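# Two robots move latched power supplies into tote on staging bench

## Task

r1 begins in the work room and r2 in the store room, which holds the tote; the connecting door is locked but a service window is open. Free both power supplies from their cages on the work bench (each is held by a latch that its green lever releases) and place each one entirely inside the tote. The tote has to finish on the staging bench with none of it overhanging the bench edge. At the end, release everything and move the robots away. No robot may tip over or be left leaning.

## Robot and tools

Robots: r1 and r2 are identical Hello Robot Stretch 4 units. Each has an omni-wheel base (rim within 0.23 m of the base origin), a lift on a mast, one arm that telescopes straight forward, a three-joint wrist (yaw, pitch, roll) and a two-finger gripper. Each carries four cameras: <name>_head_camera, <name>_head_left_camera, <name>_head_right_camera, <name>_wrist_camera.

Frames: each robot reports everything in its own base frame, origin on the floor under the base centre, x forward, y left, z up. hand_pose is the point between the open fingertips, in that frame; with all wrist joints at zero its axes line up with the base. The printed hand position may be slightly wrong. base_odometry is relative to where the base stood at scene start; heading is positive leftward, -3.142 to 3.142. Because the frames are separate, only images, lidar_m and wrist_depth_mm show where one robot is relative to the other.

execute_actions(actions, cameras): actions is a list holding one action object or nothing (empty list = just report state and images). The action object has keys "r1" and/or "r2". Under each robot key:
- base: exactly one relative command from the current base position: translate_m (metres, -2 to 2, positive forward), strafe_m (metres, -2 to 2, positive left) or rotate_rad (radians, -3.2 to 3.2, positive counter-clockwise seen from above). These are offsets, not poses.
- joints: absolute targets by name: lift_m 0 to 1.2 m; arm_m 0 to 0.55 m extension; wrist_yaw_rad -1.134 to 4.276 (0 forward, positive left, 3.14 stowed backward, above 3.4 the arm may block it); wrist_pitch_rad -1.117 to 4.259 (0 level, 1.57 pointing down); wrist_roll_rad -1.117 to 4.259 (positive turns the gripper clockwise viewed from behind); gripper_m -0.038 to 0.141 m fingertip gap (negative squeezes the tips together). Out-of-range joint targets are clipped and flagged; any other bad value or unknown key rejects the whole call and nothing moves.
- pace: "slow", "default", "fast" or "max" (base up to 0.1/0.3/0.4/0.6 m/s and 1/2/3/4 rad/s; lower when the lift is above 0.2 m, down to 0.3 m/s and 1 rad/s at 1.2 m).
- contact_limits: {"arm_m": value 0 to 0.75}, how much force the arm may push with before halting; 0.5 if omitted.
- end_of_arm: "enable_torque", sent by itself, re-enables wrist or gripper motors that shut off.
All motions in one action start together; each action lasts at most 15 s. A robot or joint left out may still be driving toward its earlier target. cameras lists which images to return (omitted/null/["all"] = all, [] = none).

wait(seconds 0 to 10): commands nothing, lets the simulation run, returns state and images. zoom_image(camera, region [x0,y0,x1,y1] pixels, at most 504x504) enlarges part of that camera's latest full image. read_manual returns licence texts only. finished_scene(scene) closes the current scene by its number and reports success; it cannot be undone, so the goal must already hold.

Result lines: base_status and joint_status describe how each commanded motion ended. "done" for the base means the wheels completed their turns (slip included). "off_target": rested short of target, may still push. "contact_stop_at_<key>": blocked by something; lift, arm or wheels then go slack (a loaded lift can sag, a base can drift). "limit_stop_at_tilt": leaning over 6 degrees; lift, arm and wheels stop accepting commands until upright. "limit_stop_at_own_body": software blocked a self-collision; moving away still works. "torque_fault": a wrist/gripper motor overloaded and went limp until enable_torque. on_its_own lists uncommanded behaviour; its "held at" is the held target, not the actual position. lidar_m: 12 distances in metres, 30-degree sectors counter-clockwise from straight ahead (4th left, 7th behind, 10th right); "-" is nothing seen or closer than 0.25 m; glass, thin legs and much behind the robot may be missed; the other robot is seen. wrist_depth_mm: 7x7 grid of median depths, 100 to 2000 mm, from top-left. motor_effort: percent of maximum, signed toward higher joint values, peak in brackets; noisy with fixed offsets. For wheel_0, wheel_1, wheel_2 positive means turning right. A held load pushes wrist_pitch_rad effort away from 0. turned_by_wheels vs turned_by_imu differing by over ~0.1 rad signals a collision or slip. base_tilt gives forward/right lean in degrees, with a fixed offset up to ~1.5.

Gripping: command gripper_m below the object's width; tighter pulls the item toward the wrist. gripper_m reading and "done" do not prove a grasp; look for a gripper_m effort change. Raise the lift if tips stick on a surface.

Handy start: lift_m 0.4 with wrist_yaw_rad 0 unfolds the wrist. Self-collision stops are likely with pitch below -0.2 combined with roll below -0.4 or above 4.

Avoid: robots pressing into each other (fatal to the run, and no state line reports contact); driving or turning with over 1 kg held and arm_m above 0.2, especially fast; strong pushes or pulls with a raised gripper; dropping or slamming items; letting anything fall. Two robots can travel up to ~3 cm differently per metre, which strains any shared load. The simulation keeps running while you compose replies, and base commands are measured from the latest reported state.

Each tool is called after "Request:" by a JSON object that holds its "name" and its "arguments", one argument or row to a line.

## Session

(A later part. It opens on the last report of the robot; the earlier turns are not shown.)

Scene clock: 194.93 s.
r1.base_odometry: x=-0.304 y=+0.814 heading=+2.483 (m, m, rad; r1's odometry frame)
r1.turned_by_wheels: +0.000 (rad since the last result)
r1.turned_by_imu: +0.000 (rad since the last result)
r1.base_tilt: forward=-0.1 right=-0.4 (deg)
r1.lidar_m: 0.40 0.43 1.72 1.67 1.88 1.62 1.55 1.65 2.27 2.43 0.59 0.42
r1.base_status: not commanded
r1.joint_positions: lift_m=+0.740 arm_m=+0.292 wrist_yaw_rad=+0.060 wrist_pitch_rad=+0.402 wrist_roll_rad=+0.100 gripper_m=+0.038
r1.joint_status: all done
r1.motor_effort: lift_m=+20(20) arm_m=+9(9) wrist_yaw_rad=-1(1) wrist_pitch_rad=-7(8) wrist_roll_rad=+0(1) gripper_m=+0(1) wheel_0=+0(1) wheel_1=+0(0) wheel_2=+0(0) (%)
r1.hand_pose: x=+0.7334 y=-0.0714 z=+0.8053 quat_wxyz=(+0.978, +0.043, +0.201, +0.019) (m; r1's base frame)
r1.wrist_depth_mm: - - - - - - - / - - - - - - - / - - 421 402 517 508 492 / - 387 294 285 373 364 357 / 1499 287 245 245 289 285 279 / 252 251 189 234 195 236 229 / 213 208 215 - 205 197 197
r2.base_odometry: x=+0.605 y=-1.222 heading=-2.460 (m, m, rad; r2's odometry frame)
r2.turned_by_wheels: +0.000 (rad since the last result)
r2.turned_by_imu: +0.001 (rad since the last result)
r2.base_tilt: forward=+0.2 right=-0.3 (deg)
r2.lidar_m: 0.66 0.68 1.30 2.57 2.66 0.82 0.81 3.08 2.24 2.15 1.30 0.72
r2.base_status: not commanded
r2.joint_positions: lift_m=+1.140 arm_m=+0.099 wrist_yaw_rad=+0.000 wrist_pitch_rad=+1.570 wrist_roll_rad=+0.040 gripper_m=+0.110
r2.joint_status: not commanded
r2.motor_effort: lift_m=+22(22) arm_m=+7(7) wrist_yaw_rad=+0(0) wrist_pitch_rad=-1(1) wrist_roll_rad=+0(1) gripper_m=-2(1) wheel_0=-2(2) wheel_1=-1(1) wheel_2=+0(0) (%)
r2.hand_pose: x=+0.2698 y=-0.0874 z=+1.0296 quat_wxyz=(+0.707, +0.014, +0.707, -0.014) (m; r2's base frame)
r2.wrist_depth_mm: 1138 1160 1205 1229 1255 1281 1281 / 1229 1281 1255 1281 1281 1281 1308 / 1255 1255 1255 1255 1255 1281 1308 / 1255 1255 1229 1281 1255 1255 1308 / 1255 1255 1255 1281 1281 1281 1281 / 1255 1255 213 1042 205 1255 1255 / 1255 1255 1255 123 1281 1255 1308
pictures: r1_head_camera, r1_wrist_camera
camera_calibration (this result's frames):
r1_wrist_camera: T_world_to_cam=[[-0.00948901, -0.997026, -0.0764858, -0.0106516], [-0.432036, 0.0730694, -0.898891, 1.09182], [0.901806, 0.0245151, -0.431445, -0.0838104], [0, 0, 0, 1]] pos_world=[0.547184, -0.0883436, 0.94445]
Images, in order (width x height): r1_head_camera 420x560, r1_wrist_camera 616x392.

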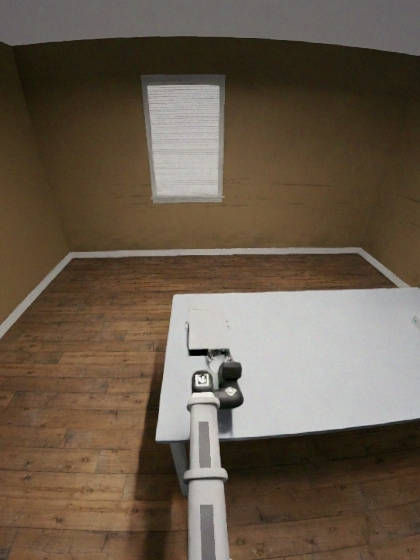

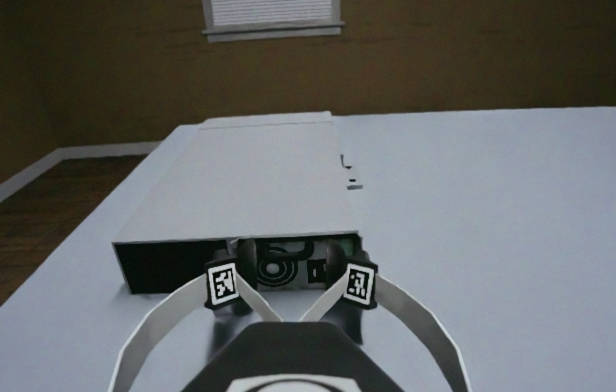

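Still no contact (base slid back slightly). Go deeper.

Request:
{"name": "execute_actions", "arguments": {
  "actions": [
    {"r1": {"joints": {"arm_m": 0.3}, "pace": "slow"}}
  ],
  "cameras": []
}}

Request:
{"name": "execute_actions", "arguments": {
  "actions": [
    {"r1": {"base": {"strafe_m": 0.004}, "joints": {"gripper_m": 0.03}, "pace": "slow"}}
  ],
  "cameras": ["r1_wrist_camera"]
}}

Request:
{"name": "zoom_image", "arguments": {
  "camera": "r1_wrist_camera",
  "region": [200, 200, 400, 320]
}}

Scene clock: 195.87 s.
r1.base_odometry: x=-0.303 y=+0.814 heading=+2.483 (m, m, rad; r1's odometry frame)
r1.turned_by_wheels: +0.000 (rad since the last result)
r1.turned_by_imu: +0.000 (rad since the last result)
r1.base_tilt: forward=-0.1 right=-0.4 (deg)
r1.lidar_m: 0.43 0.42 1.72 1.67 1.90 1.65 1.56 1.64 2.29 2.43 0.61 0.41
r1.base_status: not commanded
r1.joint_positions: lift_m=+0.740 arm_m=+0.297 wrist_yaw_rad=+0.054 wrist_pitch_rad=+0.406 wrist_roll_rad=+0.100 gripper_m=+0.038
r1.joint_status: all done
r1.on_its_own: wrist_yaw_rad is at rest, and its effort (+15) is outside its rest range (-13 to +13)
r1.motor_effort: lift_m=+19(20) arm_m=+16(18) wrist_yaw_rad=+15(14) wrist_pitch_rad=-19(19) wrist_roll_rad=-2(2) gripper_m=-4(4) wheel_0=+1(1) wheel_1=+2(3) wheel_2=-6(7) (%)
r1.hand_pose: x=+0.7374 y=-0.0729 z=+0.8042 quat_wxyz=(+0.978, +0.043, +0.203, +0.017) (m; r1's base frame)
r1.wrist_depth_mm: - - - - - - - / - - - - - - - / - - 410 402 508 496 492 / - 382 290 282 368 362 353 / 931 278 239 240 290 285 277 / 253 248 197 233 194 233 230 / 213 208 214 - 206 196 197
r2.base_odometry: x=+0.605 y=-1.222 heading=-2.460 (m, m, rad; r2's odometry frame)
r2.turned_by_wheels: +0.000 (rad since the last result)
r2.turned_by_imu: +0.000 (rad since the last result)
r2.base_tilt: forward=+0.1 right=-0.2 (deg)
r2.lidar_m: 0.65 0.71 1.28 2.57 2.71 0.82 0.78 3.10 2.22 2.11 1.29 0.73
r2.base_status: not commanded
r2.joint_positions: lift_m=+1.140 arm_m=+0.099 wrist_yaw_rad=+0.000 wrist_pitch_rad=+1.570 wrist_roll_rad=+0.040 gripper_m=+0.110
r2.joint_status: not commanded
r2.motor_effort: lift_m=+21(22) arm_m=+7(7) wrist_yaw_rad=+0(0) wrist_pitch_rad=+0(1) wrist_roll_rad=-1(1) gripper_m=+0(1) wheel_0=-2(2) wheel_1=-1(1) wheel_2=+0(0) (%)
r2.hand_pose: x=+0.2698 y=-0.0874 z=+1.0296 quat_wxyz=(+0.707, +0.014, +0.707, -0.014) (m; r2's base frame)
r2.wrist_depth_mm: 1160 1182 1160 1229 1255 1308 1308 / 1255 1255 1255 1281 1281 1281 1281 / 1281 1255 1281 1281 1281 1281 1281 / 1229 1229 1281 1255 1281 1281 1281 / 1255 1281 1255 1255 1255 1281 1281 / 1255 1255 214 1042 206 1281 1281 / 1255 1229 1255 124 1229 1281 1281
pictures: none
No camera images: the call's "cameras" was empty. Leave "cameras" out to get every camera's image.

Scene clock: 196.63 s.
r1.base_odometry: x=-0.306 y=+0.811 heading=+2.483 (m, m, rad; r1's odometry frame)
r1.turned_by_wheels: +0.000 (rad since the last result)
r1.turned_by_imu: +0.000 (rad since the last result)
r1.base_tilt: forward=-0.1 right=-0.3 (deg)
r1.lidar_m: 0.39 0.42 1.69 1.67 1.89 1.65 1.56 1.63 2.28 2.43 0.60 0.44
r1.base_status: done
r1.joint_positions: lift_m=+0.740 arm_m=+0.298 wrist_yaw_rad=+0.053 wrist_pitch_rad=+0.406 wrist_roll_rad=+0.100 gripper_m=+0.030
r1.joint_status: all done
r1.on_its_own: wrist_yaw_rad is at rest, and its effort (+18) is outside its rest range (-13 to +13)
r1.motor_effort: lift_m=+19(20) arm_m=+13(16) wrist_yaw_rad=+18(19) wrist_pitch_rad=-20(19) wrist_roll_rad=-3(0) gripper_m=-7(8) wheel_0=-1(0) wheel_1=+3(10) wheel_2=-7(8) (%)
r1.hand_pose: x=+0.7378 y=-0.0732 z=+0.8042 quat_wxyz=(+0.978, +0.044, +0.203, +0.016) (m; r1's base frame)
r1.wrist_depth_mm: - - - - - - - / - - - - - - - / - - 407 399 521 500 484 / - 379 291 281 370 357 353 / 917 278 237 239 287 283 276 / 251 248 189 233 193 231 230 / 213 206 213 - 205 195 196
r2.base_odometry: x=+0.605 y=-1.222 heading=-2.460 (m, m, rad; r2's odometry frame)
r2.turned_by_wheels: +0.000 (rad since the last result)
r2.turned_by_imu: +0.000 (rad since the last result)
r2.base_tilt: forward=+0.1 right=-0.2 (deg)
r2.lidar_m: 0.64 0.69 1.28 2.57 2.68 0.85 0.79 3.09 2.23 2.15 1.31 0.71
r2.base_status: not commanded
r2.joint_positions: lift_m=+1.140 arm_m=+0.099 wrist_yaw_rad=+0.000 wrist_pitch_rad=+1.570 wrist_roll_rad=+0.040 gripper_m=+0.110
r2.joint_status: not commanded
r2.motor_effort: lift_m=+22(22) arm_m=+7(7) wrist_yaw_rad=+0(0) wrist_pitch_rad=+0(0) wrist_roll_rad=+0(2) gripper_m=-2(2) wheel_0=-2(2) wheel_1=-1(1) wheel_2=+0(0) (%)
r2.hand_pose: x=+0.2698 y=-0.0874 z=+1.0296 quat_wxyz=(+0.707, +0.014, +0.707, -0.014) (m; r2's base frame)
r2.wrist_depth_mm: 1138 1182 1182 1229 1255 1308 1281 / 1281 1255 1281 1281 1255 1281 1281 / 1255 1255 1255 1281 1281 1308 1281 / 1255 1255 1255 1281 1281 1281 1281 / 1229 1255 1255 1281 1281 1281 1255 / 1229 1255 213 1042 206 1255 1255 / 1255 1255 1255 124 1281 1255 1255
pictures: r1_wrist_camera
camera_calibration (this result's frames):
r1_wrist_camera: T_world_to_cam=[[-0.016212, -0.996961, -0.0762023, -0.00771179], [-0.435234, 0.0756495, -0.897133, 1.094], [0.900171, 0.0186215, -0.435138, -0.084446], [0, 0, 0, 1]] pos_world=[0.552036, -0.0888761, 0.944127]
Images, in order (width x height): r1_wrist_camera 616x392.

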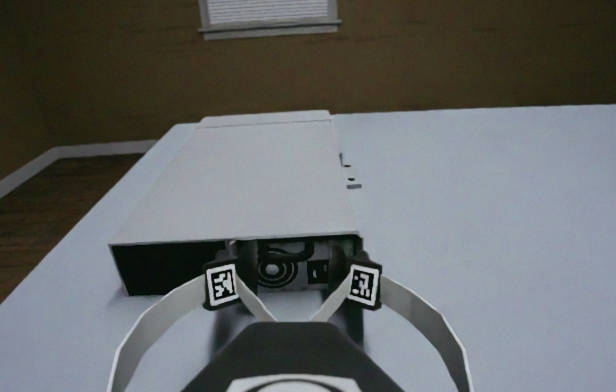

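Region (200, 200, 400, 320) of r1_wrist_camera's 616x392 image, scaled by 2.520; it fills the top 302 rows of this view, and the rest is white.

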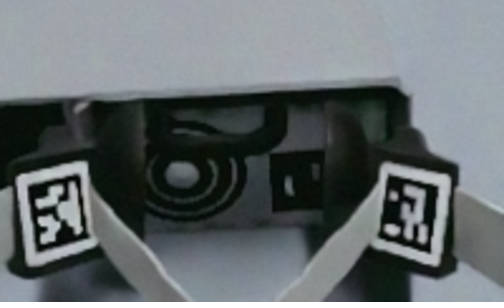

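Request:
{"name": "execute_actions", "arguments": {
  "actions": [
    {"r1": {"joints": {"gripper_m": 0.016, "arm_m": 0.296}, "pace": "slow"}}
  ],
  "cameras": ["r1_wrist_camera"]
}}

Request:
{"name": "zoom_image", "arguments": {
  "camera": "r1_wrist_camera",
  "region": [200, 200, 400, 320]
}}

Scene clock: 197.70 s.
r1.base_odometry: x=-0.306 y=+0.811 heading=+2.483 (m, m, rad; r1's odometry frame)
r1.turned_by_wheels: +0.000 (rad since the last result)
r1.turned_by_imu: +0.000 (rad since the last result)
r1.base_tilt: forward=-0.1 right=-0.4 (deg)
r1.lidar_m: 0.41 0.44 1.70 1.65 1.89 1.63 1.56 1.61 2.25 2.44 0.58 0.41
r1.base_status: not commanded
r1.joint_positions: lift_m=+0.740 arm_m=+0.297 wrist_yaw_rad=+0.058 wrist_pitch_rad=+0.406 wrist_roll_rad=+0.100 gripper_m=+0.016
r1.joint_status: all done
r1.motor_effort: lift_m=+20(20) arm_m=-7(11) wrist_yaw_rad=+3(19) wrist_pitch_rad=-17(20) wrist_roll_rad=+0(1) gripper_m=-11(14) wheel_0=-1(1) wheel_1=+3(3) wheel_2=-4(7) (%)
r1.hand_pose: x=+0.7379 y=-0.0719 z=+0.8044 quat_wxyz=(+0.978, +0.043, +0.203, +0.018) (m; r1's base frame)
r1.wrist_depth_mm: - - - - - - - / - - - - - - - / - - 407 397 508 496 488 / - 384 290 279 370 357 351 / 1464 279 241 238 287 282 277 / 251 247 189 232 188 232 228 / 213 207 213 - 206 194 195
r2.base_odometry: x=+0.605 y=-1.222 heading=-2.460 (m, m, rad; r2's odometry frame)
r2.turned_by_wheels: +0.000 (rad since the last result)
r2.turned_by_imu: +0.000 (rad since the last result)
r2.base_tilt: forward=+0.1 right=-0.2 (deg)
r2.lidar_m: 0.63 0.71 1.27 2.59 2.69 0.84 0.79 3.09 2.23 2.14 1.29 0.73
r2.base_status: not commanded
r2.joint_positions: lift_m=+1.140 arm_m=+0.099 wrist_yaw_rad=+0.000 wrist_pitch_rad=+1.570 wrist_roll_rad=+0.040 gripper_m=+0.110
r2.joint_status: not commanded
r2.motor_effort: lift_m=+22(22) arm_m=+7(7) wrist_yaw_rad=+0(0) wrist_pitch_rad=+0(1) wrist_roll_rad=-3(0) gripper_m=-1(1) wheel_0=-2(2) wheel_1=-1(1) wheel_2=+0(0) (%)
r2.hand_pose: x=+0.2698 y=-0.0874 z=+1.0296 quat_wxyz=(+0.707, +0.014, +0.707, -0.014) (m; r2's base frame)
r2.wrist_depth_mm: 1138 1182 1182 1205 1281 1281 1281 / 1229 1281 1255 1255 1281 1308 1281 / 1229 1281 1255 1255 1281 1255 1308 / 1255 1255 1255 1281 1281 1281 1281 / 1229 1255 1255 1255 1255 1255 1308 / 1255 1255 213 1060 205 1255 1281 / 1229 1255 1255 124 1255 1281 1281
pictures: r1_wrist_camera
camera_calibration (this result's frames):
r1_wrist_camera: T_world_to_cam=[[-0.0112736, -0.997024, -0.0762597, -0.00997642], [-0.434855, 0.0735637, -0.897491, 1.094], [0.90043, 0.023044, -0.43439, -0.0849534], [0, 0, 0, 1]] pos_world=[0.552114, -0.0884679, 0.944193]
Images, in order (width x height): r1_wrist_camera 616x392.

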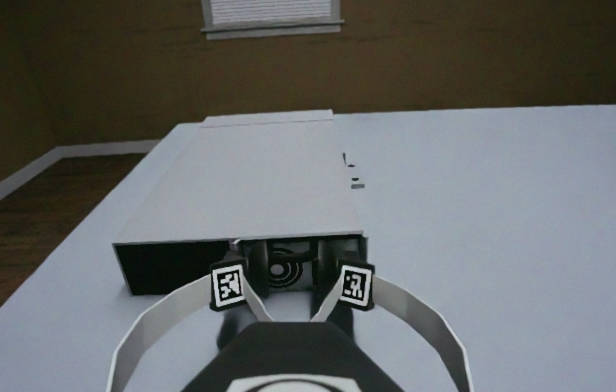

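Region (200, 200, 400, 320) of r1_wrist_camera's 616x392 image, scaled by 2.520; it fills the top 302 rows of this view, and the rest is white.

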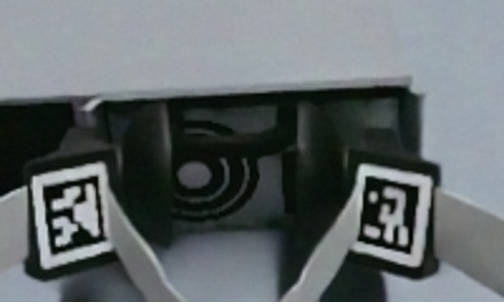

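Request:
{"name": "execute_actions", "arguments": {
  "actions": [
    {"r1": {"joints": {"gripper_m": -0.012, "arm_m": 0.305, "lift_m": 0.738}, "pace": "slow"}}
  ],
  "cameras": []
}}

Request:
{"name": "execute_actions", "arguments": {
  "actions": [
    {"r1": {"joints": {"gripper_m": -0.038, "arm_m": 0.311, "lift_m": 0.737}, "pace": "slow"}}
  ],
  "cameras": ["r1_wrist_camera"]
}}

Request:
{"name": "zoom_image", "arguments": {
  "camera": "r1_wrist_camera",
  "region": [200, 200, 400, 320]
}}

Scene clock: 199.40 s.
r1.base_odometry: x=-0.306 y=+0.811 heading=+2.483 (m, m, rad; r1's odometry frame)
r1.turned_by_wheels: +0.000 (rad since the last result)
r1.turned_by_imu: +0.000 (rad since the last result)
r1.base_tilt: forward=-0.1 right=-0.4 (deg)
r1.lidar_m: 0.41 0.43 1.70 1.66 1.89 1.61 1.56 1.61 2.28 2.43 0.62 0.43
r1.base_status: not commanded
r1.joint_positions: lift_m=+0.738 arm_m=+0.303 wrist_yaw_rad=+0.059 wrist_pitch_rad=+0.407 wrist_roll_rad=+0.100 gripper_m=-0.011
r1.joint_status: all done
r1.motor_effort: lift_m=+18(19) arm_m=+9(13) wrist_yaw_rad=+1(10) wrist_pitch_rad=-22(22) wrist_roll_rad=-1(2) gripper_m=-23(23) wheel_0=+0(1) wheel_1=+3(3) wheel_2=-4(5) (%)
r1.hand_pose: x=+0.7438 y=-0.0717 z=+0.8021 quat_wxyz=(+0.978, +0.043, +0.203, +0.019) (m; r1's base frame)
r1.wrist_depth_mm: - - - - - - - / - - - - - - - / - - 397 384 496 484 477 / - 370 281 273 362 351 343 / 917 271 232 231 272 276 271 / 247 233 188 229 185 228 223 / 208 204 209 - 203 191 192
r2.base_odometry: x=+0.605 y=-1.222 heading=-2.460 (m, m, rad; r2's odometry frame)
r2.turned_by_wheels: +0.000 (rad since the last result)
r2.turned_by_imu: +0.000 (rad since the last result)
r2.base_tilt: forward=+0.1 right=-0.2 (deg)
r2.lidar_m: 0.67 0.70 1.30 2.57 2.69 0.82 0.79 3.08 2.22 2.14 1.29 0.74
r2.base_status: not commanded
r2.joint_positions: lift_m=+1.140 arm_m=+0.099 wrist_yaw_rad=+0.000 wrist_pitch_rad=+1.570 wrist_roll_rad=+0.040 gripper_m=+0.110
r2.joint_status: not commanded
r2.motor_effort: lift_m=+21(22) arm_m=+7(7) wrist_yaw_rad=+0(0) wrist_pitch_rad=+0(0) wrist_roll_rad=-1(0) gripper_m=-2(1) wheel_0=-2(2) wheel_1=-1(1) wheel_2=+1(0) (%)
r2.hand_pose: x=+0.2698 y=-0.0874 z=+1.0296 quat_wxyz=(+0.707, +0.014, +0.707, -0.014) (m; r2's base frame)
r2.wrist_depth_mm: 1160 1160 1182 1229 1255 1281 1308 / 1255 1281 1281 1308 1281 1281 1308 / 1255 1255 1255 1281 1281 1308 1281 / 1281 1281 1255 1255 1281 1281 1281 / 1255 1255 1255 1255 1255 1308 1281 / 1255 1229 213 1042 205 1255 1281 / 1229 1229 1255 124 1229 1281 1281
pictures: none
No camera images: the call's "cameras" was empty. Leave "cameras" out to get every camera's image.

Scene clock: 200.53 s.
r1.base_odometry: x=-0.306 y=+0.811 heading=+2.483 (m, m, rad; r1's odometry frame)
r1.turned_by_wheels: +0.000 (rad since the last result)
r1.turned_by_imu: +0.000 (rad since the last result)
r1.base_tilt: forward=-0.1 right=-0.3 (deg)
r1.lidar_m: 0.40 0.45 1.72 1.64 1.89 1.63 1.56 1.64 2.26 2.43 0.60 0.44
r1.base_status: not commanded
r1.joint_positions: lift_m=+0.737 arm_m=+0.309 wrist_yaw_rad=+0.059 wrist_pitch_rad=+0.408 wrist_roll_rad=+0.100 gripper_m=-0.037
r1.joint_status: all done
r1.on_its_own: wrist_pitch_rad is at rest, and its effort (-24) is outside its rest range (-23 to +23)
r1.motor_effort: lift_m=+18(19) arm_m=+9(14) wrist_yaw_rad=+0(11) wrist_pitch_rad=-24(29) wrist_roll_rad=+0(0) gripper_m=-27(28) wheel_0=+1(1) wheel_1=+3(3) wheel_2=-4(5) (%)
r1.hand_pose: x=+0.7497 y=-0.0716 z=+0.8008 quat_wxyz=(+0.978, +0.043, +0.204, +0.019) (m; r1's base frame)
r1.wrist_depth_mm: - - - - - - - / - - - - - - - / - - 387 377 492 480 469 / - 364 277 270 357 347 342 / 904 268 226 224 268 274 268 / 244 163 182 228 183 224 222 / 206 202 208 - 201 190 193
r2.base_odometry: x=+0.605 y=-1.222 heading=-2.460 (m, m, rad; r2's odometry frame)
r2.turned_by_wheels: +0.000 (rad since the last result)
r2.turned_by_imu: +0.000 (rad since the last result)
r2.base_tilt: forward=+0.2 right=-0.2 (deg)
r2.lidar_m: 0.65 0.71 1.28 2.57 2.66 0.85 0.79 3.10 2.23 2.13 1.29 0.72
r2.base_status: not commanded
r2.joint_positions: lift_m=+1.140 arm_m=+0.099 wrist_yaw_rad=+0.000 wrist_pitch_rad=+1.570 wrist_roll_rad=+0.040 gripper_m=+0.110
r2.joint_status: not commanded
r2.motor_effort: lift_m=+22(22) arm_m=+7(7) wrist_yaw_rad=+0(0) wrist_pitch_rad=-1(1) wrist_roll_rad=+0(1) gripper_m=-1(1) wheel_0=-2(2) wheel_1=-1(1) wheel_2=+0(0) (%)
r2.hand_pose: x=+0.2698 y=-0.0874 z=+1.0296 quat_wxyz=(+0.707, +0.014, +0.707, -0.014) (m; r2's base frame)
r2.wrist_depth_mm: 1138 1182 1182 1205 1229 1281 1281 / 1255 1281 1255 1255 1281 1281 1308 / 1255 1281 1281 1281 1281 1281 1281 / 1255 1255 1255 1255 1281 1255 1281 / 1255 1255 1255 1255 1255 1281 1255 / 1229 1255 213 1042 205 1255 1281 / 1255 1229 1229 124 1255 1281 1281
pictures: r1_wrist_camera
camera_calibration (this result's frames):
r1_wrist_camera: T_world_to_cam=[[-0.0102917, -0.997049, -0.0760758, -0.0107014], [-0.437313, 0.0729063, -0.896349, 1.09677], [0.899251, 0.024044, -0.436773, -0.0942963], [0, 0, 0, 1]] pos_world=[0.564318, -0.0883641, 0.941089]
Images, in order (width x height): r1_wrist_camera 616x392.

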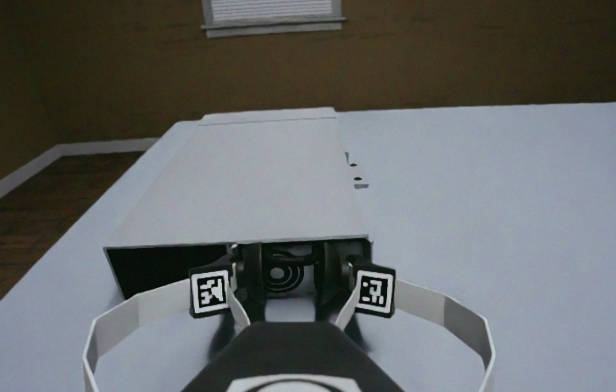

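Region (200, 200, 400, 320) of r1_wrist_camera's 616x392 image, scaled by 2.520; it fills the top 302 rows of this view, and the rest is white.

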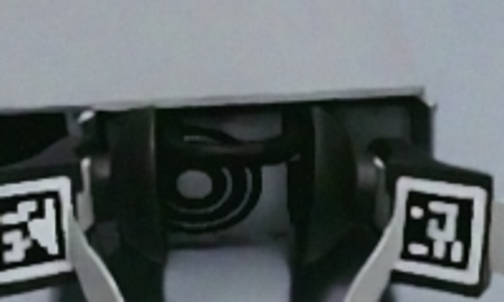

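Request:
{"name": "execute_actions", "arguments": {
  "actions": [
    {"r1": {"joints": {"arm_m": 0.3}, "pace": "slow"}}
  ],
  "cameras": ["r1_wrist_camera"]
}}

Request:
{"name": "zoom_image", "arguments": {
  "camera": "r1_wrist_camera",
  "region": [200, 200, 400, 320]
}}

Scene clock: 201.57 s.
r1.base_odometry: x=-0.306 y=+0.811 heading=+2.484 (m, m, rad; r1's odometry frame)
r1.turned_by_wheels: +0.000 (rad since the last result)
r1.turned_by_imu: +0.000 (rad since the last result)
r1.base_tilt: forward=+0.0 right=-0.3 (deg)
r1.lidar_m: 0.39 0.45 1.71 1.66 1.85 1.63 1.56 1.63 2.28 2.44 0.58 0.43
r1.base_status: not commanded
r1.joint_positions: lift_m=+0.737 arm_m=+0.303 wrist_yaw_rad=+0.065 wrist_pitch_rad=+0.402 wrist_roll_rad=+0.100 gripper_m=-0.037
r1.joint_status: all done
r1.on_its_own: wrist_yaw_rad is at rest, and its effort (-16) is outside its rest range (-13 to +13)
r1.motor_effort: lift_m=+20(20) arm_m=-15(15) wrist_yaw_rad=-16(16) wrist_pitch_rad=-7(25) wrist_roll_rad=-1(3) gripper_m=-31(32) wheel_0=-2(2) wheel_1=+0(3) wheel_2=+4(5) (%)
r1.hand_pose: x=+0.7442 y=-0.0699 z=+0.8023 quat_wxyz=(+0.978, +0.042, +0.201, +0.022) (m; r1's base frame)
r1.wrist_depth_mm: - - - - - - - / - - - - - - - / - - 404 389 504 488 480 / - 394 281 277 364 355 347 / 1464 273 230 229 272 279 272 / 247 226 183 229 184 225 224 / 208 204 211 - 203 192 192
r2.base_odometry: x=+0.605 y=-1.222 heading=-2.460 (m, m, rad; r2's odometry frame)
r2.turned_by_wheels: +0.000 (rad since the last result)
r2.turned_by_imu: +0.000 (rad since the last result)
r2.base_tilt: forward=+0.1 right=-0.2 (deg)
r2.lidar_m: 0.65 0.69 1.30 2.57 2.69 0.85 0.80 3.11 2.22 2.12 1.31 0.73
r2.base_status: not commanded
r2.joint_positions: lift_m=+1.140 arm_m=+0.099 wrist_yaw_rad=+0.000 wrist_pitch_rad=+1.570 wrist_roll_rad=+0.040 gripper_m=+0.110
r2.joint_status: not commanded
r2.motor_effort: lift_m=+22(22) arm_m=+7(7) wrist_yaw_rad=+0(0) wrist_pitch_rad=-1(1) wrist_roll_rad=-1(0) gripper_m=-2(0) wheel_0=-2(2) wheel_1=-1(1) wheel_2=+0(0) (%)
r2.hand_pose: x=+0.2698 y=-0.0874 z=+1.0296 quat_wxyz=(+0.707, +0.014, +0.707, -0.014) (m; r2's base frame)
r2.wrist_depth_mm: 1160 1160 1182 1229 1255 1281 1281 / 1255 1255 1255 1281 1281 1281 1255 / 1255 1255 1255 1255 1281 1281 1281 / 1255 1255 1255 1255 1255 1281 1281 / 1255 1255 1281 1255 1255 1281 1281 / 1229 1255 213 1025 205 1255 1281 / 1281 1229 1255 124 1255 1255 1281
pictures: r1_wrist_camera
camera_calibration (this result's frames):
r1_wrist_camera: T_world_to_cam=[[-0.00387126, -0.997062, -0.0765051, -0.0134263], [-0.432194, 0.0706594, -0.899008, 1.09377], [0.901772, 0.0295847, -0.431198, -0.0946736], [0, 0, 0, 1]] pos_world=[0.558043, -0.0878712, 0.941459]
Images, in order (width x height): r1_wrist_camera 616x392.

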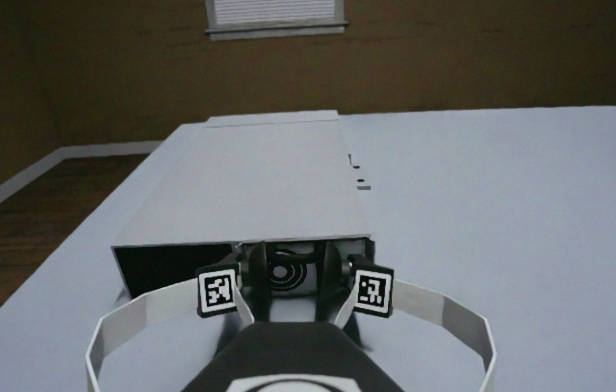

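Region (200, 200, 400, 320) of r1_wrist_camera's 616x392 image, scaled by 2.520; it fills the top 302 rows of this view, and the rest is white.

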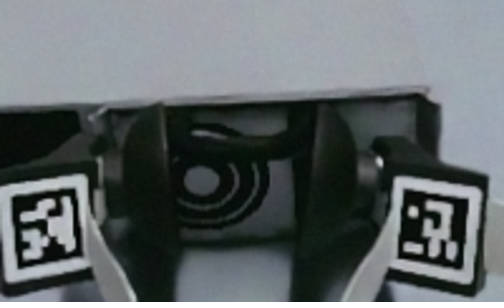

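Request:
{"name": "execute_actions", "arguments": {
  "actions": [
    {"r1": {"joints": {"arm_m": 0.296}, "pace": "slow"}}
  ],
  "cameras": ["r1_wrist_camera"]
}}

Request:
{"name": "zoom_image", "arguments": {
  "camera": "r1_wrist_camera",
  "region": [200, 200, 400, 320]
}}

Scene clock: 202.37 s.
r1.base_odometry: x=-0.306 y=+0.811 heading=+2.483 (m, m, rad; r1's odometry frame)
r1.turned_by_wheels: +0.000 (rad since the last result)
r1.turned_by_imu: +0.000 (rad since the last result)
r1.base_tilt: forward=+0.0 right=-0.4 (deg)
r1.lidar_m: 0.40 0.45 1.70 1.66 1.87 1.64 1.57 1.63 2.30 2.43 0.60 0.43
r1.base_status: not commanded
r1.joint_positions: lift_m=+0.737 arm_m=+0.298 wrist_yaw_rad=+0.060 wrist_pitch_rad=+0.406 wrist_roll_rad=+0.100 gripper_m=-0.037
r1.joint_status: all done
r1.motor_effort: lift_m=+20(20) arm_m=-9(16) wrist_yaw_rad=-1(17) wrist_pitch_rad=-19(20) wrist_roll_rad=-1(2) gripper_m=-28(31) wheel_0=-1(2) wheel_1=+1(1) wheel_2=+0(5) (%)
r1.hand_pose: x=+0.7383 y=-0.0713 z=+0.8012 quat_wxyz=(+0.978, +0.043, +0.203, +0.019) (m; r1's base frame)
r1.wrist_depth_mm: - - - - - - - / - - - - - - - / - - 394 382 496 480 469 / - 373 279 271 359 353 343 / 931 277 237 228 279 274 270 / 245 163 185 229 185 224 223 / 207 203 208 - 202 191 194
r2.base_odometry: x=+0.605 y=-1.222 heading=-2.460 (m, m, rad; r2's odometry frame)
r2.turned_by_wheels: +0.000 (rad since the last result)
r2.turned_by_imu: +0.000 (rad since the last result)
r2.base_tilt: forward=+0.1 right=-0.2 (deg)
r2.lidar_m: 0.67 0.69 1.27 2.58 2.68 0.83 0.79 3.08 2.23 2.13 1.28 0.72
r2.base_status: not commanded
r2.joint_positions: lift_m=+1.140 arm_m=+0.099 wrist_yaw_rad=+0.000 wrist_pitch_rad=+1.570 wrist_roll_rad=+0.040 gripper_m=+0.110
r2.joint_status: not commanded
r2.motor_effort: lift_m=+22(22) arm_m=+7(7) wrist_yaw_rad=+0(0) wrist_pitch_rad=-1(2) wrist_roll_rad=+0(1) gripper_m=-2(1) wheel_0=-2(2) wheel_1=-1(1) wheel_2=+0(0) (%)
r2.hand_pose: x=+0.2698 y=-0.0874 z=+1.0296 quat_wxyz=(+0.707, +0.014, +0.707, -0.014) (m; r2's base frame)
r2.wrist_depth_mm: 1138 1160 1160 1205 1255 1281 1281 / 1255 1255 1281 1281 1281 1255 1281 / 1281 1255 1255 1281 1281 1308 1281 / 1255 1255 1255 1281 1281 1281 1281 / 1255 1255 1255 1255 1281 1255 1281 / 1229 1255 213 1042 205 1255 1255 / 1229 1255 1255 123 1255 1255 1281
pictures: r1_wrist_camera
camera_calibration (this result's frames):
r1_wrist_camera: T_world_to_cam=[[-0.00927397, -0.997049, -0.0762084, -0.0111861], [-0.43567, 0.0726268, -0.897171, 1.09155], [0.900058, 0.0248814, -0.435058, -0.0858182], [0, 0, 0, 1]] pos_world=[0.552693, -0.0882934, 0.941118]
Images, in order (width x height): r1_wrist_camera 616x392.

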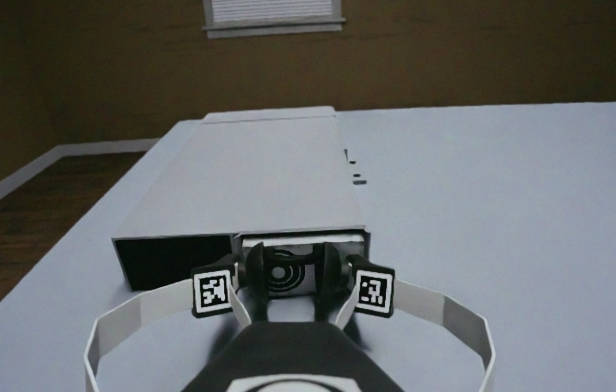

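Region (200, 200, 400, 320) of r1_wrist_camera's 616x392 image, scaled by 2.520; it fills the top 302 rows of this view, and the rest is white.

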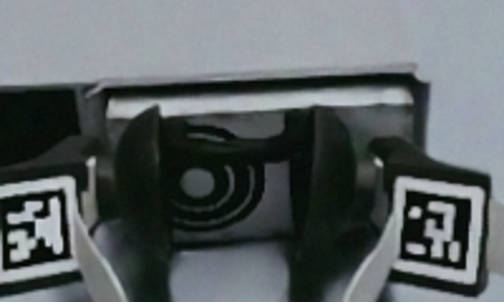

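It's free. Pull out.

Request:
{"name": "execute_actions", "arguments": {
  "actions": [
    {"r1": {"joints": {"arm_m": 0.085, "lift_m": 0.735}}}
  ],
  "cameras": ["r1_wrist_camera", "r1_head_camera"]
}}

Scene clock: 204.17 s.
r1.base_odometry: x=-0.306 y=+0.811 heading=+2.483 (m, m, rad; r1's odometry frame)
r1.turned_by_wheels: +0.000 (rad since the last result)
r1.turned_by_imu: +0.000 (rad since the last result)
r1.base_tilt: forward=-0.1 right=-0.4 (deg)
r1.lidar_m: 0.40 0.44 1.71 1.65 1.88 1.64 1.56 1.62 2.26 2.43 0.59 0.47
r1.base_status: not commanded
r1.joint_positions: lift_m=+0.735 arm_m=+0.087 wrist_yaw_rad=+0.060 wrist_pitch_rad=+0.407 wrist_roll_rad=+0.100 gripper_m=-0.037
r1.joint_status: all done
r1.motor_effort: lift_m=+19(20) arm_m=-9(13) wrist_yaw_rad=-1(4) wrist_pitch_rad=-20(19) wrist_roll_rad=-3(0) gripper_m=-29(28) wheel_0=+0(0) wheel_1=+1(1) wheel_2=+0(0) (%)
r1.hand_pose: x=+0.5272 y=-0.0714 z=+0.7991 quat_wxyz=(+0.978, +0.043, +0.203, +0.019) (m; r1's base frame)
r1.wrist_depth_mm: - - - - - - - / - - - 732 820 788 759 / - - 469 449 500 480 469 / - 392 375 279 359 349 343 / 336 298 281 227 278 274 268 / 245 163 195 229 184 224 223 / 207 202 208 - 200 190 193
r2.base_odometry: x=+0.605 y=-1.222 heading=-2.460 (m, m, rad; r2's odometry frame)
r2.turned_by_wheels: +0.000 (rad since the last result)
r2.turned_by_imu: +0.000 (rad since the last result)
r2.base_tilt: forward=+0.1 right=-0.2 (deg)
r2.lidar_m: 0.66 0.69 1.30 2.56 2.68 0.85 0.79 3.09 2.21 2.11 1.30 0.72
r2.base_status: not commanded
r2.joint_positions: lift_m=+1.140 arm_m=+0.099 wrist_yaw_rad=+0.000 wrist_pitch_rad=+1.570 wrist_roll_rad=+0.040 gripper_m=+0.110
r2.joint_status: not commanded
r2.motor_effort: lift_m=+22(22) arm_m=+8(7) wrist_yaw_rad=+0(0) wrist_pitch_rad=-1(1) wrist_roll_rad=+0(1) gripper_m=-1(1) wheel_0=-2(2) wheel_1=-1(1) wheel_2=+0(0) (%)
r2.hand_pose: x=+0.2698 y=-0.0874 z=+1.0296 quat_wxyz=(+0.707, +0.014, +0.707, -0.014) (m; r2's base frame)
r2.wrist_depth_mm: 1160 1182 1182 1229 1281 1281 1281 / 1255 1255 1229 1255 1281 1281 1281 / 1255 1255 1255 1281 1281 1255 1281 / 1255 1255 1255 1281 1281 1281 1281 / 1229 1229 1255 1255 1281 1255 1308 / 1255 1255 214 1042 206 1255 1281 / 1229 1229 1255 124 1255 1255 1281
pictures: r1_head_camera, r1_wrist_camera
camera_calibration (this result's frames):
r1_wrist_camera: T_world_to_cam=[[-0.00942226, -0.997049, -0.0761833, -0.0132759], [-0.435983, 0.0726601, -0.897017, 0.997797], [0.899906, 0.0247627, -0.435381, 0.103637], [0, 0, 0, 1]] pos_world=[0.341634, -0.0883031, 0.939151]
Images, in order (width x height): r1_head_camera 420x560, r1_wrist_camera 616x392.

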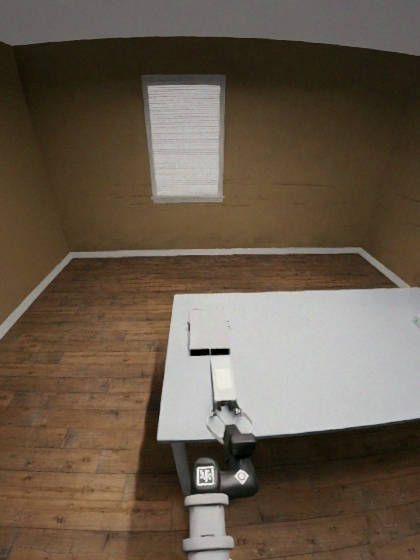

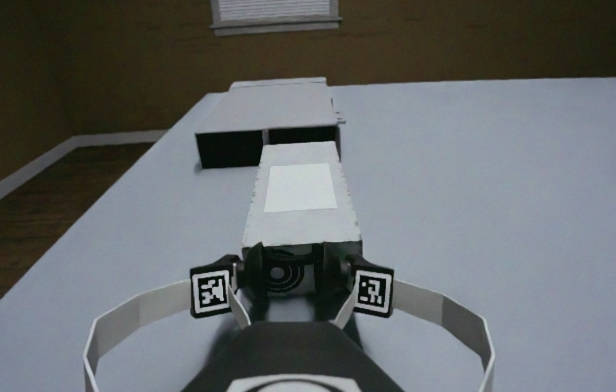

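Request:
{"name": "execute_actions", "arguments": {
  "actions": [
    {"r1": {"joints": {"gripper_m": 0.036, "arm_m": 0.068}, "pace": "slow"}}
  ],
  "cameras": []
}}

Request:
{"name": "execute_actions", "arguments": {
  "actions": [
    {"r1": {"joints": {"arm_m": 0.035}, "pace": "fast"}}
  ],
  "cameras": []
}}

Request:
{"name": "execute_actions", "arguments": {
  "actions": [
    {"r1": {"joints": {"lift_m": 0.98, "gripper_m": 0.11, "wrist_roll_rad": 0.04, "wrist_yaw_rad": 0.0}, "pace": "max"}}
  ],
  "cameras": []
}}

Request:
{"name": "execute_actions", "arguments": {
  "actions": [
    {"r1": {"base": {"strafe_m": 0.009}, "joints": {"wrist_pitch_rad": 1.57, "arm_m": 0.45}, "pace": "fast"}}
  ],
  "cameras": ["r1_wrist_camera", "r1_head_camera"]
}}

Scene clock: 206.97 s.
r1.base_odometry: x=-0.306 y=+0.811 heading=+2.483 (m, m, rad; r1's odometry frame)
r1.turned_by_wheels: +0.000 (rad since the last result)
r1.turned_by_imu: +0.000 (rad since the last result)
r1.base_tilt: forward=-0.1 right=-0.4 (deg)
r1.lidar_m: 0.42 0.43 1.70 1.66 1.87 1.63 1.56 1.66 2.25 2.43 0.61 0.42
r1.base_status: not commanded
r1.joint_positions: lift_m=+0.735 arm_m=+0.070 wrist_yaw_rad=+0.060 wrist_pitch_rad=+0.402 wrist_roll_rad=+0.100 gripper_m=+0.036
r1.joint_status: all done
r1.motor_effort: lift_m=+19(19) arm_m=-9(10) wrist_yaw_rad=-2(4) wrist_pitch_rad=-6(20) wrist_roll_rad=+1(2) gripper_m=-5(27) wheel_0=+0(1) wheel_1=+1(1) wheel_2=+0(0) (%)
r1.hand_pose: x=+0.5107 y=-0.0714 z=+0.8004 quat_wxyz=(+0.979, +0.043, +0.201, +0.019) (m; r1's base frame)
r1.wrist_depth_mm: - - - - - - - / - - - 778 - 820 788 / - - 488 462 517 496 488 / - 402 387 291 370 357 351 / 917 306 274 245 287 281 273 / 250 245 189 229 193 231 226 / 211 205 212 - 198 193 193
r2.base_odometry: x=+0.605 y=-1.222 heading=-2.460 (m, m, rad; r2's odometry frame)
r2.turned_by_wheels: +0.000 (rad since the last result)
r2.turned_by_imu: +0.001 (rad since the last result)
r2.base_tilt: forward=+0.2 right=-0.2 (deg)
r2.lidar_m: 0.66 0.69 1.30 2.58 2.67 0.84 0.79 3.10 2.24 2.15 1.30 0.73
r2.base_status: not commanded
r2.joint_positions: lift_m=+1.140 arm_m=+0.099 wrist_yaw_rad=+0.000 wrist_pitch_rad=+1.570 wrist_roll_rad=+0.040 gripper_m=+0.110
r2.joint_status: not commanded
r2.motor_effort: lift_m=+22(22) arm_m=+7(7) wrist_yaw_rad=+0(0) wrist_pitch_rad=-1(1) wrist_roll_rad=-3(2) gripper_m=-2(1) wheel_0=-2(2) wheel_1=-1(1) wheel_2=+0(0) (%)
r2.hand_pose: x=+0.2698 y=-0.0874 z=+1.0296 quat_wxyz=(+0.707, +0.014, +0.707, -0.014) (m; r2's base frame)
r2.wrist_depth_mm: 1138 1182 1182 1205 1255 1281 1308 / 1255 1229 1281 1255 1281 1308 1281 / 1255 1281 1281 1281 1281 1281 1308 / 1255 1255 1255 1281 1281 1255 1308 / 1255 1229 1255 1281 1281 1255 1281 / 1255 1255 214 1042 206 1281 1281 / 1229 1229 1255 124 1255 1281 1255
pictures: none
No camera images: the call's "cameras" was empty. Leave "cameras" out to get every camera's image.

Scene clock: 207.73 s.
r1.base_odometry: x=-0.306 y=+0.811 heading=+2.483 (m, m, rad; r1's odometry frame)
r1.turned_by_wheels: +0.000 (rad since the last result)
r1.turned_by_imu: +0.000 (rad since the last result)
r1.base_tilt: forward=-0.1 right=-0.4 (deg)
r1.lidar_m: 0.41 0.45 1.73 1.65 1.90 1.63 1.55 1.63 2.27 2.43 0.57 0.43
r1.base_status: not commanded
r1.joint_positions: lift_m=+0.735 arm_m=+0.037 wrist_yaw_rad=+0.060 wrist_pitch_rad=+0.402 wrist_roll_rad=+0.100 gripper_m=+0.036
r1.joint_status: all done
r1.motor_effort: lift_m=+19(19) arm_m=-9(9) wrist_yaw_rad=-1(2) wrist_pitch_rad=-6(6) wrist_roll_rad=+0(1) gripper_m=-3(3) wheel_0=-1(1) wheel_1=+1(1) wheel_2=+0(0) (%)
r1.hand_pose: x=+0.4777 y=-0.0714 z=+0.8004 quat_wxyz=(+0.979, +0.043, +0.201, +0.019) (m; r1's base frame)
r1.wrist_depth_mm: - - - - - - - / - - - 759 854 809 798 / - - 508 455 517 500 488 / - 399 387 294 368 359 349 / 904 304 287 276 286 281 276 / 250 246 188 230 192 231 226 / 211 206 212 - 198 199 198
r2.base_odometry: x=+0.605 y=-1.222 heading=-2.460 (m, m, rad; r2's odometry frame)
r2.turned_by_wheels: +0.000 (rad since the last result)
r2.turned_by_imu: +0.000 (rad since the last result)
r2.base_tilt: forward=+0.1 right=-0.2 (deg)
r2.lidar_m: 0.66 0.70 1.31 2.59 2.68 0.84 0.80 3.08 2.22 2.14 1.30 0.69
r2.base_status: not commanded
r2.joint_positions: lift_m=+1.140 arm_m=+0.099 wrist_yaw_rad=+0.000 wrist_pitch_rad=+1.570 wrist_roll_rad=+0.040 gripper_m=+0.110
r2.joint_status: not commanded
r2.motor_effort: lift_m=+22(22) arm_m=+7(7) wrist_yaw_rad=+0(0) wrist_pitch_rad=-1(0) wrist_roll_rad=+0(1) gripper_m=+0(2) wheel_0=-2(2) wheel_1=-1(1) wheel_2=+0(0) (%)
r2.hand_pose: x=+0.2698 y=-0.0874 z=+1.0296 quat_wxyz=(+0.707, +0.014, +0.707, -0.014) (m; r2's base frame)
r2.wrist_depth_mm: 1138 1182 1205 1229 1255 1281 1281 / 1255 1281 1255 1255 1281 1308 1281 / 1255 1255 1255 1281 1255 1281 1281 / 1255 1255 1255 1281 1281 1255 1281 / 1229 1255 1255 1255 1255 1255 1281 / 1281 1255 214 1042 206 1255 1255 / 1229 1255 1255 124 1255 1255 1255
pictures: none
No camera images: the call's "cameras" was empty. Leave "cameras" out to get every camera's image.

Scene clock: 209.33 s.
r1.base_odometry: x=-0.306 y=+0.811 heading=+2.483 (m, m, rad; r1's odometry frame)
r1.turned_by_wheels: +0.000 (rad since the last result)
r1.turned_by_imu: +0.000 (rad since the last result)
r1.base_tilt: forward=-0.1 right=-0.4 (deg)
r1.lidar_m: 0.41 0.41 1.72 1.65 1.87 1.63 1.56 1.65 2.25 2.46 0.61 0.42
r1.base_status: not commanded
r1.joint_positions: lift_m=+0.980 arm_m=+0.037 wrist_yaw_rad=+0.000 wrist_pitch_rad=+0.402 wrist_roll_rad=+0.040 gripper_m=+0.110
r1.joint_status: all done
r1.motor_effort: lift_m=+21(25) arm_m=-9(9) wrist_yaw_rad=-2(7) wrist_pitch_rad=-6(7) wrist_roll_rad=-1(4) gripper_m=-1(4) wheel_0=-1(0) wheel_1=+1(1) wheel_2=-1(1) (%)
r1.hand_pose: x=+0.4729 y=-0.0874 z=+1.0452 quat_wxyz=(+0.980, +0.020, +0.200, -0.004) (m; r1's base frame)
r1.wrist_depth_mm: - - - - - - - / - - - - - - - / - - - - - - - / - - 960 904 917 917 917 / 1863 1983 621 654 683 699 691 / 1576 554 535 521 530 569 569 / 1336 496 500 - 496 480 484
r2.base_odometry: x=+0.605 y=-1.222 heading=-2.460 (m, m, rad; r2's odometry frame)
r2.turned_by_wheels: +0.000 (rad since the last result)
r2.turned_by_imu: +0.000 (rad since the last result)
r2.base_tilt: forward=+0.1 right=-0.2 (deg)
r2.lidar_m: 0.65 0.70 1.30 2.58 2.67 0.83 0.79 3.10 2.22 2.14 1.30 0.72
r2.base_status: not commanded
r2.joint_positions: lift_m=+1.140 arm_m=+0.099 wrist_yaw_rad=+0.000 wrist_pitch_rad=+1.570 wrist_roll_rad=+0.040 gripper_m=+0.110
r2.joint_status: not commanded
r2.motor_effort: lift_m=+21(22) arm_m=+7(7) wrist_yaw_rad=+0(0) wrist_pitch_rad=+0(1) wrist_roll_rad=-1(1) gripper_m=-1(1) wheel_0=-2(2) wheel_1=-1(1) wheel_2=+0(0) (%)
r2.hand_pose: x=+0.2698 y=-0.0874 z=+1.0296 quat_wxyz=(+0.707, +0.014, +0.707, -0.014) (m; r2's base frame)
r2.wrist_depth_mm: 1138 1160 1182 1182 1281 1281 1281 / 1255 1281 1281 1281 1308 1281 1281 / 1255 1281 1255 1255 1281 1281 1308 / 1229 1255 1255 1229 1281 1281 1281 / 1229 1255 1255 1281 1255 1308 1281 / 1229 1255 213 1042 205 1255 1255 / 1255 1255 1255 124 1255 1281 1281
pictures: none
No camera images: the call's "cameras" was empty. Leave "cameras" out to get every camera's image.

Scene clock: 211.27 s.
r1.base_odometry: x=-0.311 y=+0.804 heading=+2.483 (m, m, rad; r1's odometry frame)
r1.turned_by_wheels: +0.000 (rad since the last result)
r1.turned_by_imu: +0.000 (rad since the last result)
r1.base_tilt: forward=+0.0 right=-0.3 (deg)
r1.lidar_m: 0.39 0.41 1.69 1.64 1.87 1.63 1.56 1.65 2.29 2.45 0.60 0.44
r1.base_status: done
r1.joint_positions: lift_m=+0.980 arm_m=+0.448 wrist_yaw_rad=+0.000 wrist_pitch_rad=+1.570 wrist_roll_rad=+0.040 gripper_m=+0.110
r1.joint_status: all done
r1.motor_effort: lift_m=+21(21) arm_m=+8(8) wrist_yaw_rad=-2(0) wrist_pitch_rad=-1(4) wrist_roll_rad=+0(0) gripper_m=+0(1) wheel_0=+0(6) wheel_1=+0(6) wheel_2=-1(1) (%)
r1.hand_pose: x=+0.6197 y=-0.0874 z=+0.8696 quat_wxyz=(+0.707, +0.014, +0.707, -0.014) (m; r1's base frame)
r1.wrist_depth_mm: 309 270 271 277 322 325 329 / 314 315 319 324 325 329 332 / 319 319 322 289 330 332 336 / 322 324 327 290 334 334 342 / 699 325 327 293 334 338 343 / 330 329 294 293 342 343 349 / 1078 332 336 - 345 347 353
r2.base_odometry: x=+0.605 y=-1.222 heading=-2.460 (m, m, rad; r2's odometry frame)
r2.turned_by_wheels: +0.000 (rad since the last result)
r2.turned_by_imu: +0.000 (rad since the last result)
r2.base_tilt: forward=+0.1 right=-0.2 (deg)
r2.lidar_m: 0.67 0.71 1.30 2.57 2.65 0.81 0.79 3.08 2.21 2.14 1.30 0.73
r2.base_status: not commanded
r2.joint_positions: lift_m=+1.140 arm_m=+0.099 wrist_yaw_rad=+0.000 wrist_pitch_rad=+1.570 wrist_roll_rad=+0.040 gripper_m=+0.110
r2.joint_status: not commanded
r2.motor_effort: lift_m=+22(22) arm_m=+7(7) wrist_yaw_rad=+0(0) wrist_pitch_rad=-1(1) wrist_roll_rad=+1(1) gripper_m=-1(1) wheel_0=-2(2) wheel_1=-1(1) wheel_2=+0(0) (%)
r2.hand_pose: x=+0.2698 y=-0.0874 z=+1.0296 quat_wxyz=(+0.707, +0.014, +0.707, -0.014) (m; r2's base frame)
r2.wrist_depth_mm: 1160 1182 1182 1205 1281 1281 1308 / 1255 1255 1281 1255 1308 1281 1281 / 1255 1255 1255 1255 1281 1281 1281 / 1229 1255 1229 1281 1281 1255 1281 / 1255 1255 1281 1255 1281 1281 1281 / 1229 1255 213 1025 205 1255 1281 / 1229 1229 1255 124 1281 1255 1229
pictures: r1_head_camera, r1_wrist_camera
camera_calibration (this result's frames):
r1_wrist_camera: T_world_to_cam=[[-0.0373505, -0.998744, 0.0333932, -0.101172], [-0.998459, 0.0386705, 0.0397978, 0.633404], [-0.0410391, -0.0318552, -0.99865, 1.11946], [0, 0, 0, 1]] pos_world=[0.674591, -0.0898785, 1.09612]
Images, in order (width x height): r1_head_camera 420x560, r1_wrist_camera 616x392.

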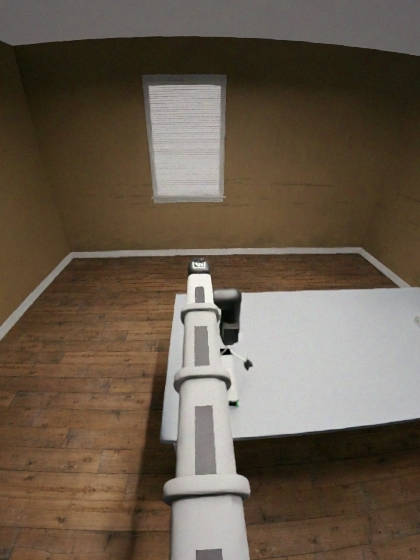

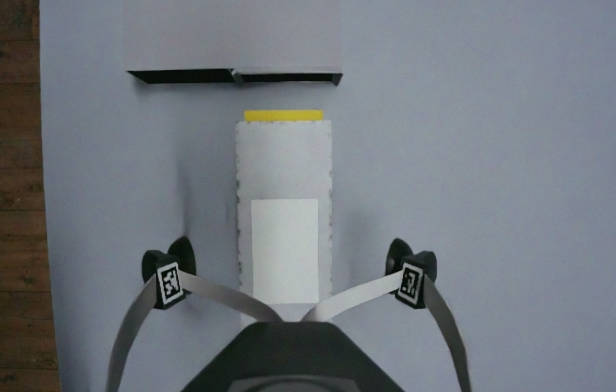

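Request:
{"name": "execute_actions", "arguments": {
  "actions": [
    {"r1": {"base": {"strafe_m": 0.005}, "joints": {"lift_m": 0.902, "arm_m": 0.457, "gripper_m": 0.095}, "pace": "fast"}}
  ],
  "cameras": []
}}

Request:
{"name": "execute_actions", "arguments": {
  "actions": [
    {"r1": {"joints": {"gripper_m": 0.0, "lift_m": 0.897}}}
  ],
  "cameras": ["r1_wrist_camera"]
}}

Request:
{"name": "execute_actions", "arguments": {
  "actions": [
    {"r1": {"joints": {"lift_m": 1.12, "arm_m": 0.15}}}
  ],
  "cameras": ["r1_wrist_camera"]
}}

Scene clock: 212.57 s.
r1.base_odometry: x=-0.314 y=+0.800 heading=+2.483 (m, m, rad; r1's odometry frame)
r1.turned_by_wheels: +0.000 (rad since the last result)
r1.turned_by_imu: +0.000 (rad since the last result)
r1.base_tilt: forward=+0.0 right=-0.3 (deg)
r1.lidar_m: 0.41 0.42 1.68 1.64 1.87 1.60 1.55 1.64 2.29 2.45 0.60 0.44
r1.base_status: done
r1.joint_positions: lift_m=+0.902 arm_m=+0.455 wrist_yaw_rad=+0.000 wrist_pitch_rad=+1.570 wrist_roll_rad=+0.040 gripper_m=+0.095
r1.joint_status: all done
r1.motor_effort: lift_m=+18(20) arm_m=+9(10) wrist_yaw_rad=-2(0) wrist_pitch_rad=-1(0) wrist_roll_rad=-1(0) gripper_m=-1(0) wheel_0=-1(8) wheel_1=+2(6) wheel_2=+0(1) (%)
r1.hand_pose: x=+0.6266 y=-0.0874 z=+0.7919 quat_wxyz=(+0.707, +0.014, +0.707, -0.014) (m; r1's base frame)
r1.wrist_depth_mm: 236 196 198 200 248 250 251 / 239 242 244 247 250 254 255 / 243 244 245 210 252 255 257 / 244 249 248 212 255 259 260 / 247 249 213 214 256 262 264 / 251 252 215 216 259 264 267 / 253 255 257 - 263 266 270
r2.base_odometry: x=+0.605 y=-1.222 heading=-2.460 (m, m, rad; r2's odometry frame)
r2.turned_by_wheels: +0.000 (rad since the last result)
r2.turned_by_imu: +0.000 (rad since the last result)
r2.base_tilt: forward=+0.1 right=-0.2 (deg)
r2.lidar_m: 0.66 0.71 1.28 2.58 2.68 0.85 0.79 3.13 2.22 2.15 1.31 0.73
r2.base_status: not commanded
r2.joint_positions: lift_m=+1.140 arm_m=+0.099 wrist_yaw_rad=+0.000 wrist_pitch_rad=+1.570 wrist_roll_rad=+0.040 gripper_m=+0.110
r2.joint_status: not commanded
r2.motor_effort: lift_m=+22(22) arm_m=+7(7) wrist_yaw_rad=+0(0) wrist_pitch_rad=-1(0) wrist_roll_rad=-1(1) gripper_m=+0(2) wheel_0=-2(2) wheel_1=-1(1) wheel_2=+0(0) (%)
r2.hand_pose: x=+0.2698 y=-0.0874 z=+1.0296 quat_wxyz=(+0.707, +0.014, +0.707, -0.014) (m; r2's base frame)
r2.wrist_depth_mm: 1160 1182 1182 1205 1255 1281 1308 / 1255 1255 1255 1255 1281 1281 1281 / 1255 1281 1281 1255 1281 1308 1281 / 1229 1281 1255 1255 1281 1281 1281 / 1229 1255 1255 1255 1255 1281 1281 / 1255 1229 214 1042 205 1255 1308 / 1229 1229 1255 124 1255 1281 1255
pictures: none
No camera images: the call's "cameras" was empty. Leave "cameras" out to get every camera's image.

Scene clock: 214.30 s.
r1.base_odometry: x=-0.314 y=+0.800 heading=+2.483 (m, m, rad; r1's odometry frame)
r1.turned_by_wheels: +0.000 (rad since the last result)
r1.turned_by_imu: +0.000 (rad since the last result)
r1.base_tilt: forward=-0.1 right=-0.4 (deg)
r1.lidar_m: 0.38 0.44 1.66 1.65 1.84 1.64 1.55 1.64 2.28 2.43 0.59 0.42
r1.base_status: not commanded
r1.joint_positions: lift_m=+0.897 arm_m=+0.455 wrist_yaw_rad=+0.000 wrist_pitch_rad=+1.570 wrist_roll_rad=+0.040 gripper_m=+0.001
r1.joint_status: all done
r1.motor_effort: lift_m=+21(21) arm_m=+9(8) wrist_yaw_rad=-2(1) wrist_pitch_rad=+1(0) wrist_roll_rad=-1(0) gripper_m=-32(32) wheel_0=-1(1) wheel_1=+2(2) wheel_2=+0(0) (%)
r1.hand_pose: x=+0.6267 y=-0.0874 z=+0.7867 quat_wxyz=(+0.707, +0.014, +0.707, -0.014) (m; r1's base frame)
r1.wrist_depth_mm: 229 189 190 192 240 242 244 / 231 235 236 239 242 246 246 / 236 236 183 184 245 247 249 / 237 240 185 186 247 250 253 / 240 243 187 189 250 251 256 / 244 174 189 190 187 255 258 / 246 248 250 - 257 258 262
r2.base_odometry: x=+0.605 y=-1.222 heading=-2.460 (m, m, rad; r2's odometry frame)
r2.turned_by_wheels: +0.000 (rad since the last result)
r2.turned_by_imu: +0.000 (rad since the last result)
r2.base_tilt: forward=+0.1 right=-0.3 (deg)
r2.lidar_m: 0.67 0.67 1.27 2.57 2.67 0.85 0.79 3.12 2.23 2.12 1.30 0.73
r2.base_status: not commanded
r2.joint_positions: lift_m=+1.140 arm_m=+0.099 wrist_yaw_rad=+0.000 wrist_pitch_rad=+1.570 wrist_roll_rad=+0.040 gripper_m=+0.110
r2.joint_status: not commanded
r2.motor_effort: lift_m=+22(22) arm_m=+8(7) wrist_yaw_rad=+0(0) wrist_pitch_rad=-1(0) wrist_roll_rad=-1(1) gripper_m=-1(0) wheel_0=-2(2) wheel_1=-1(1) wheel_2=+0(0) (%)
r2.hand_pose: x=+0.2698 y=-0.0874 z=+1.0296 quat_wxyz=(+0.707, +0.014, +0.707, -0.014) (m; r2's base frame)
r2.wrist_depth_mm: 1160 1160 1160 1205 1255 1308 1308 / 1255 1229 1281 1255 1281 1281 1281 / 1255 1255 1281 1255 1281 1281 1308 / 1281 1281 1255 1281 1255 1281 1308 / 1255 1255 1229 1281 1281 1255 1281 / 1229 1255 214 1042 205 1255 1255 / 1229 1255 1229 124 1255 1255 1281
pictures: r1_wrist_camera
camera_calibration (this result's frames):
r1_wrist_camera: T_world_to_cam=[[-0.0375253, -0.998738, 0.0333877, -0.0980262], [-0.998458, 0.0388404, 0.0396533, 0.643839], [-0.0409, -0.0318482, -0.998656, 1.03684], [0, 0, 0, 1]] pos_world=[0.681575, -0.0898878, 1.01319]
Images, in order (width x height): r1_wrist_camera 616x392.

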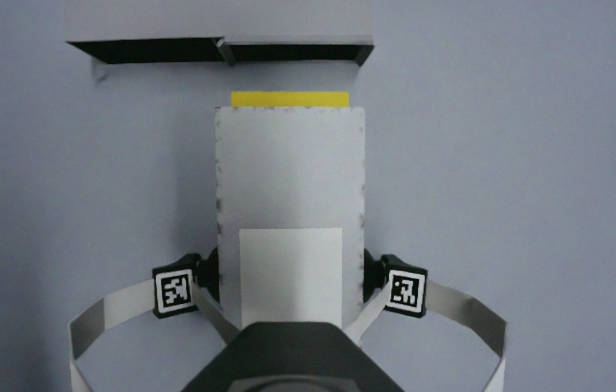

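Scene clock: 216.33 s.
r1.base_odometry: x=-0.314 y=+0.800 heading=+2.483 (m, m, rad; r1's odometry frame)
r1.turned_by_wheels: +0.000 (rad since the last result)
r1.turned_by_imu: +0.000 (rad since the last result)
r1.base_tilt: forward=+0.0 right=-0.3 (deg)
r1.lidar_m: 0.25 0.48 1.69 1.66 1.89 1.63 1.59 1.63 2.30 2.47 0.59 0.25
r1.base_status: not commanded
r1.joint_positions: lift_m=+1.119 arm_m=+0.152 wrist_yaw_rad=+0.000 wrist_pitch_rad=+1.570 wrist_roll_rad=+0.040 gripper_m=+0.001
r1.joint_status: all done
r1.motor_effort: lift_m=+26(26) arm_m=-9(14) wrist_yaw_rad=+0(2) wrist_pitch_rad=-1(2) wrist_roll_rad=-1(1) gripper_m=-31(32) wheel_0=-1(1) wheel_1=+2(2) wheel_2=+0(0) (%)
r1.hand_pose: x=+0.3227 y=-0.0874 z=+1.0092 quat_wxyz=(+0.707, +0.014, +0.707, -0.014) (m; r1's base frame)
r1.wrist_depth_mm: 1138 445 445 455 459 462 462 / 1118 449 449 455 466 466 473 / 1182 1182 182 183 1229 1205 1255 / 1182 1160 186 185 1255 1255 1229 / 1182 1182 187 188 1255 1281 1281 / 1229 174 190 190 187 1308 1281 / 1229 1205 1229 - 1255 1308 1308
r2.base_odometry: x=+0.605 y=-1.222 heading=-2.460 (m, m, rad; r2's odometry frame)
r2.turned_by_wheels: +0.000 (rad since the last result)
r2.turned_by_imu: +0.000 (rad since the last result)
r2.base_tilt: forward=+0.1 right=-0.2 (deg)
r2.lidar_m: 0.67 0.70 1.26 2.57 2.68 0.83 0.80 3.11 2.24 2.13 1.29 0.71
r2.base_status: not commanded
r2.joint_positions: lift_m=+1.140 arm_m=+0.099 wrist_yaw_rad=+0.000 wrist_pitch_rad=+1.570 wrist_roll_rad=+0.040 gripper_m=+0.110
r2.joint_status: not commanded
r2.motor_effort: lift_m=+21(22) arm_m=+8(8) wrist_yaw_rad=+0(0) wrist_pitch_rad=-2(1) wrist_roll_rad=-1(0) gripper_m=-2(2) wheel_0=-2(2) wheel_1=-1(1) wheel_2=+0(0) (%)
r2.hand_pose: x=+0.2698 y=-0.0874 z=+1.0296 quat_wxyz=(+0.707, +0.014, +0.707, -0.014) (m; r2's base frame)
r2.wrist_depth_mm: 1138 1182 1182 1205 1255 1255 1308 / 1255 1255 1308 1255 1281 1255 1255 / 1255 1229 1255 1281 1255 1281 1308 / 1255 1255 1255 1255 1255 1281 1281 / 1255 1229 1255 1255 1255 1281 1281 / 1229 1229 214 1042 205 1255 1281 / 1229 1229 1229 124 1255 1281 1255
pictures: r1_wrist_camera
camera_calibration (this result's frames):
r1_wrist_camera: T_world_to_cam=[[-0.0377283, -0.99873, 0.033401, -0.116813], [-0.998436, 0.0390552, 0.0400057, 0.331103], [-0.0412594, -0.0318394, -0.998641, 1.24676], [0, 0, 0, 1]] pos_world=[0.377618, -0.0898997, 1.23572]
Images, in order (width x height): r1_wrist_camera 616x392.

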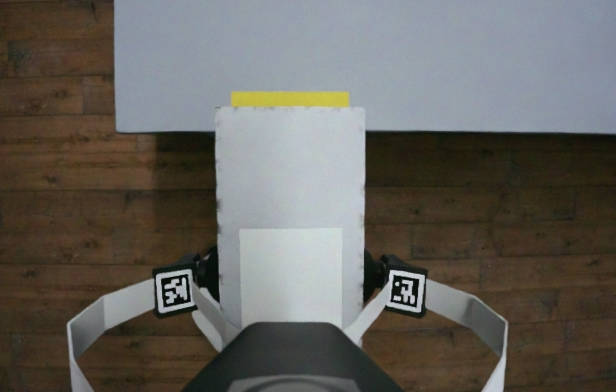

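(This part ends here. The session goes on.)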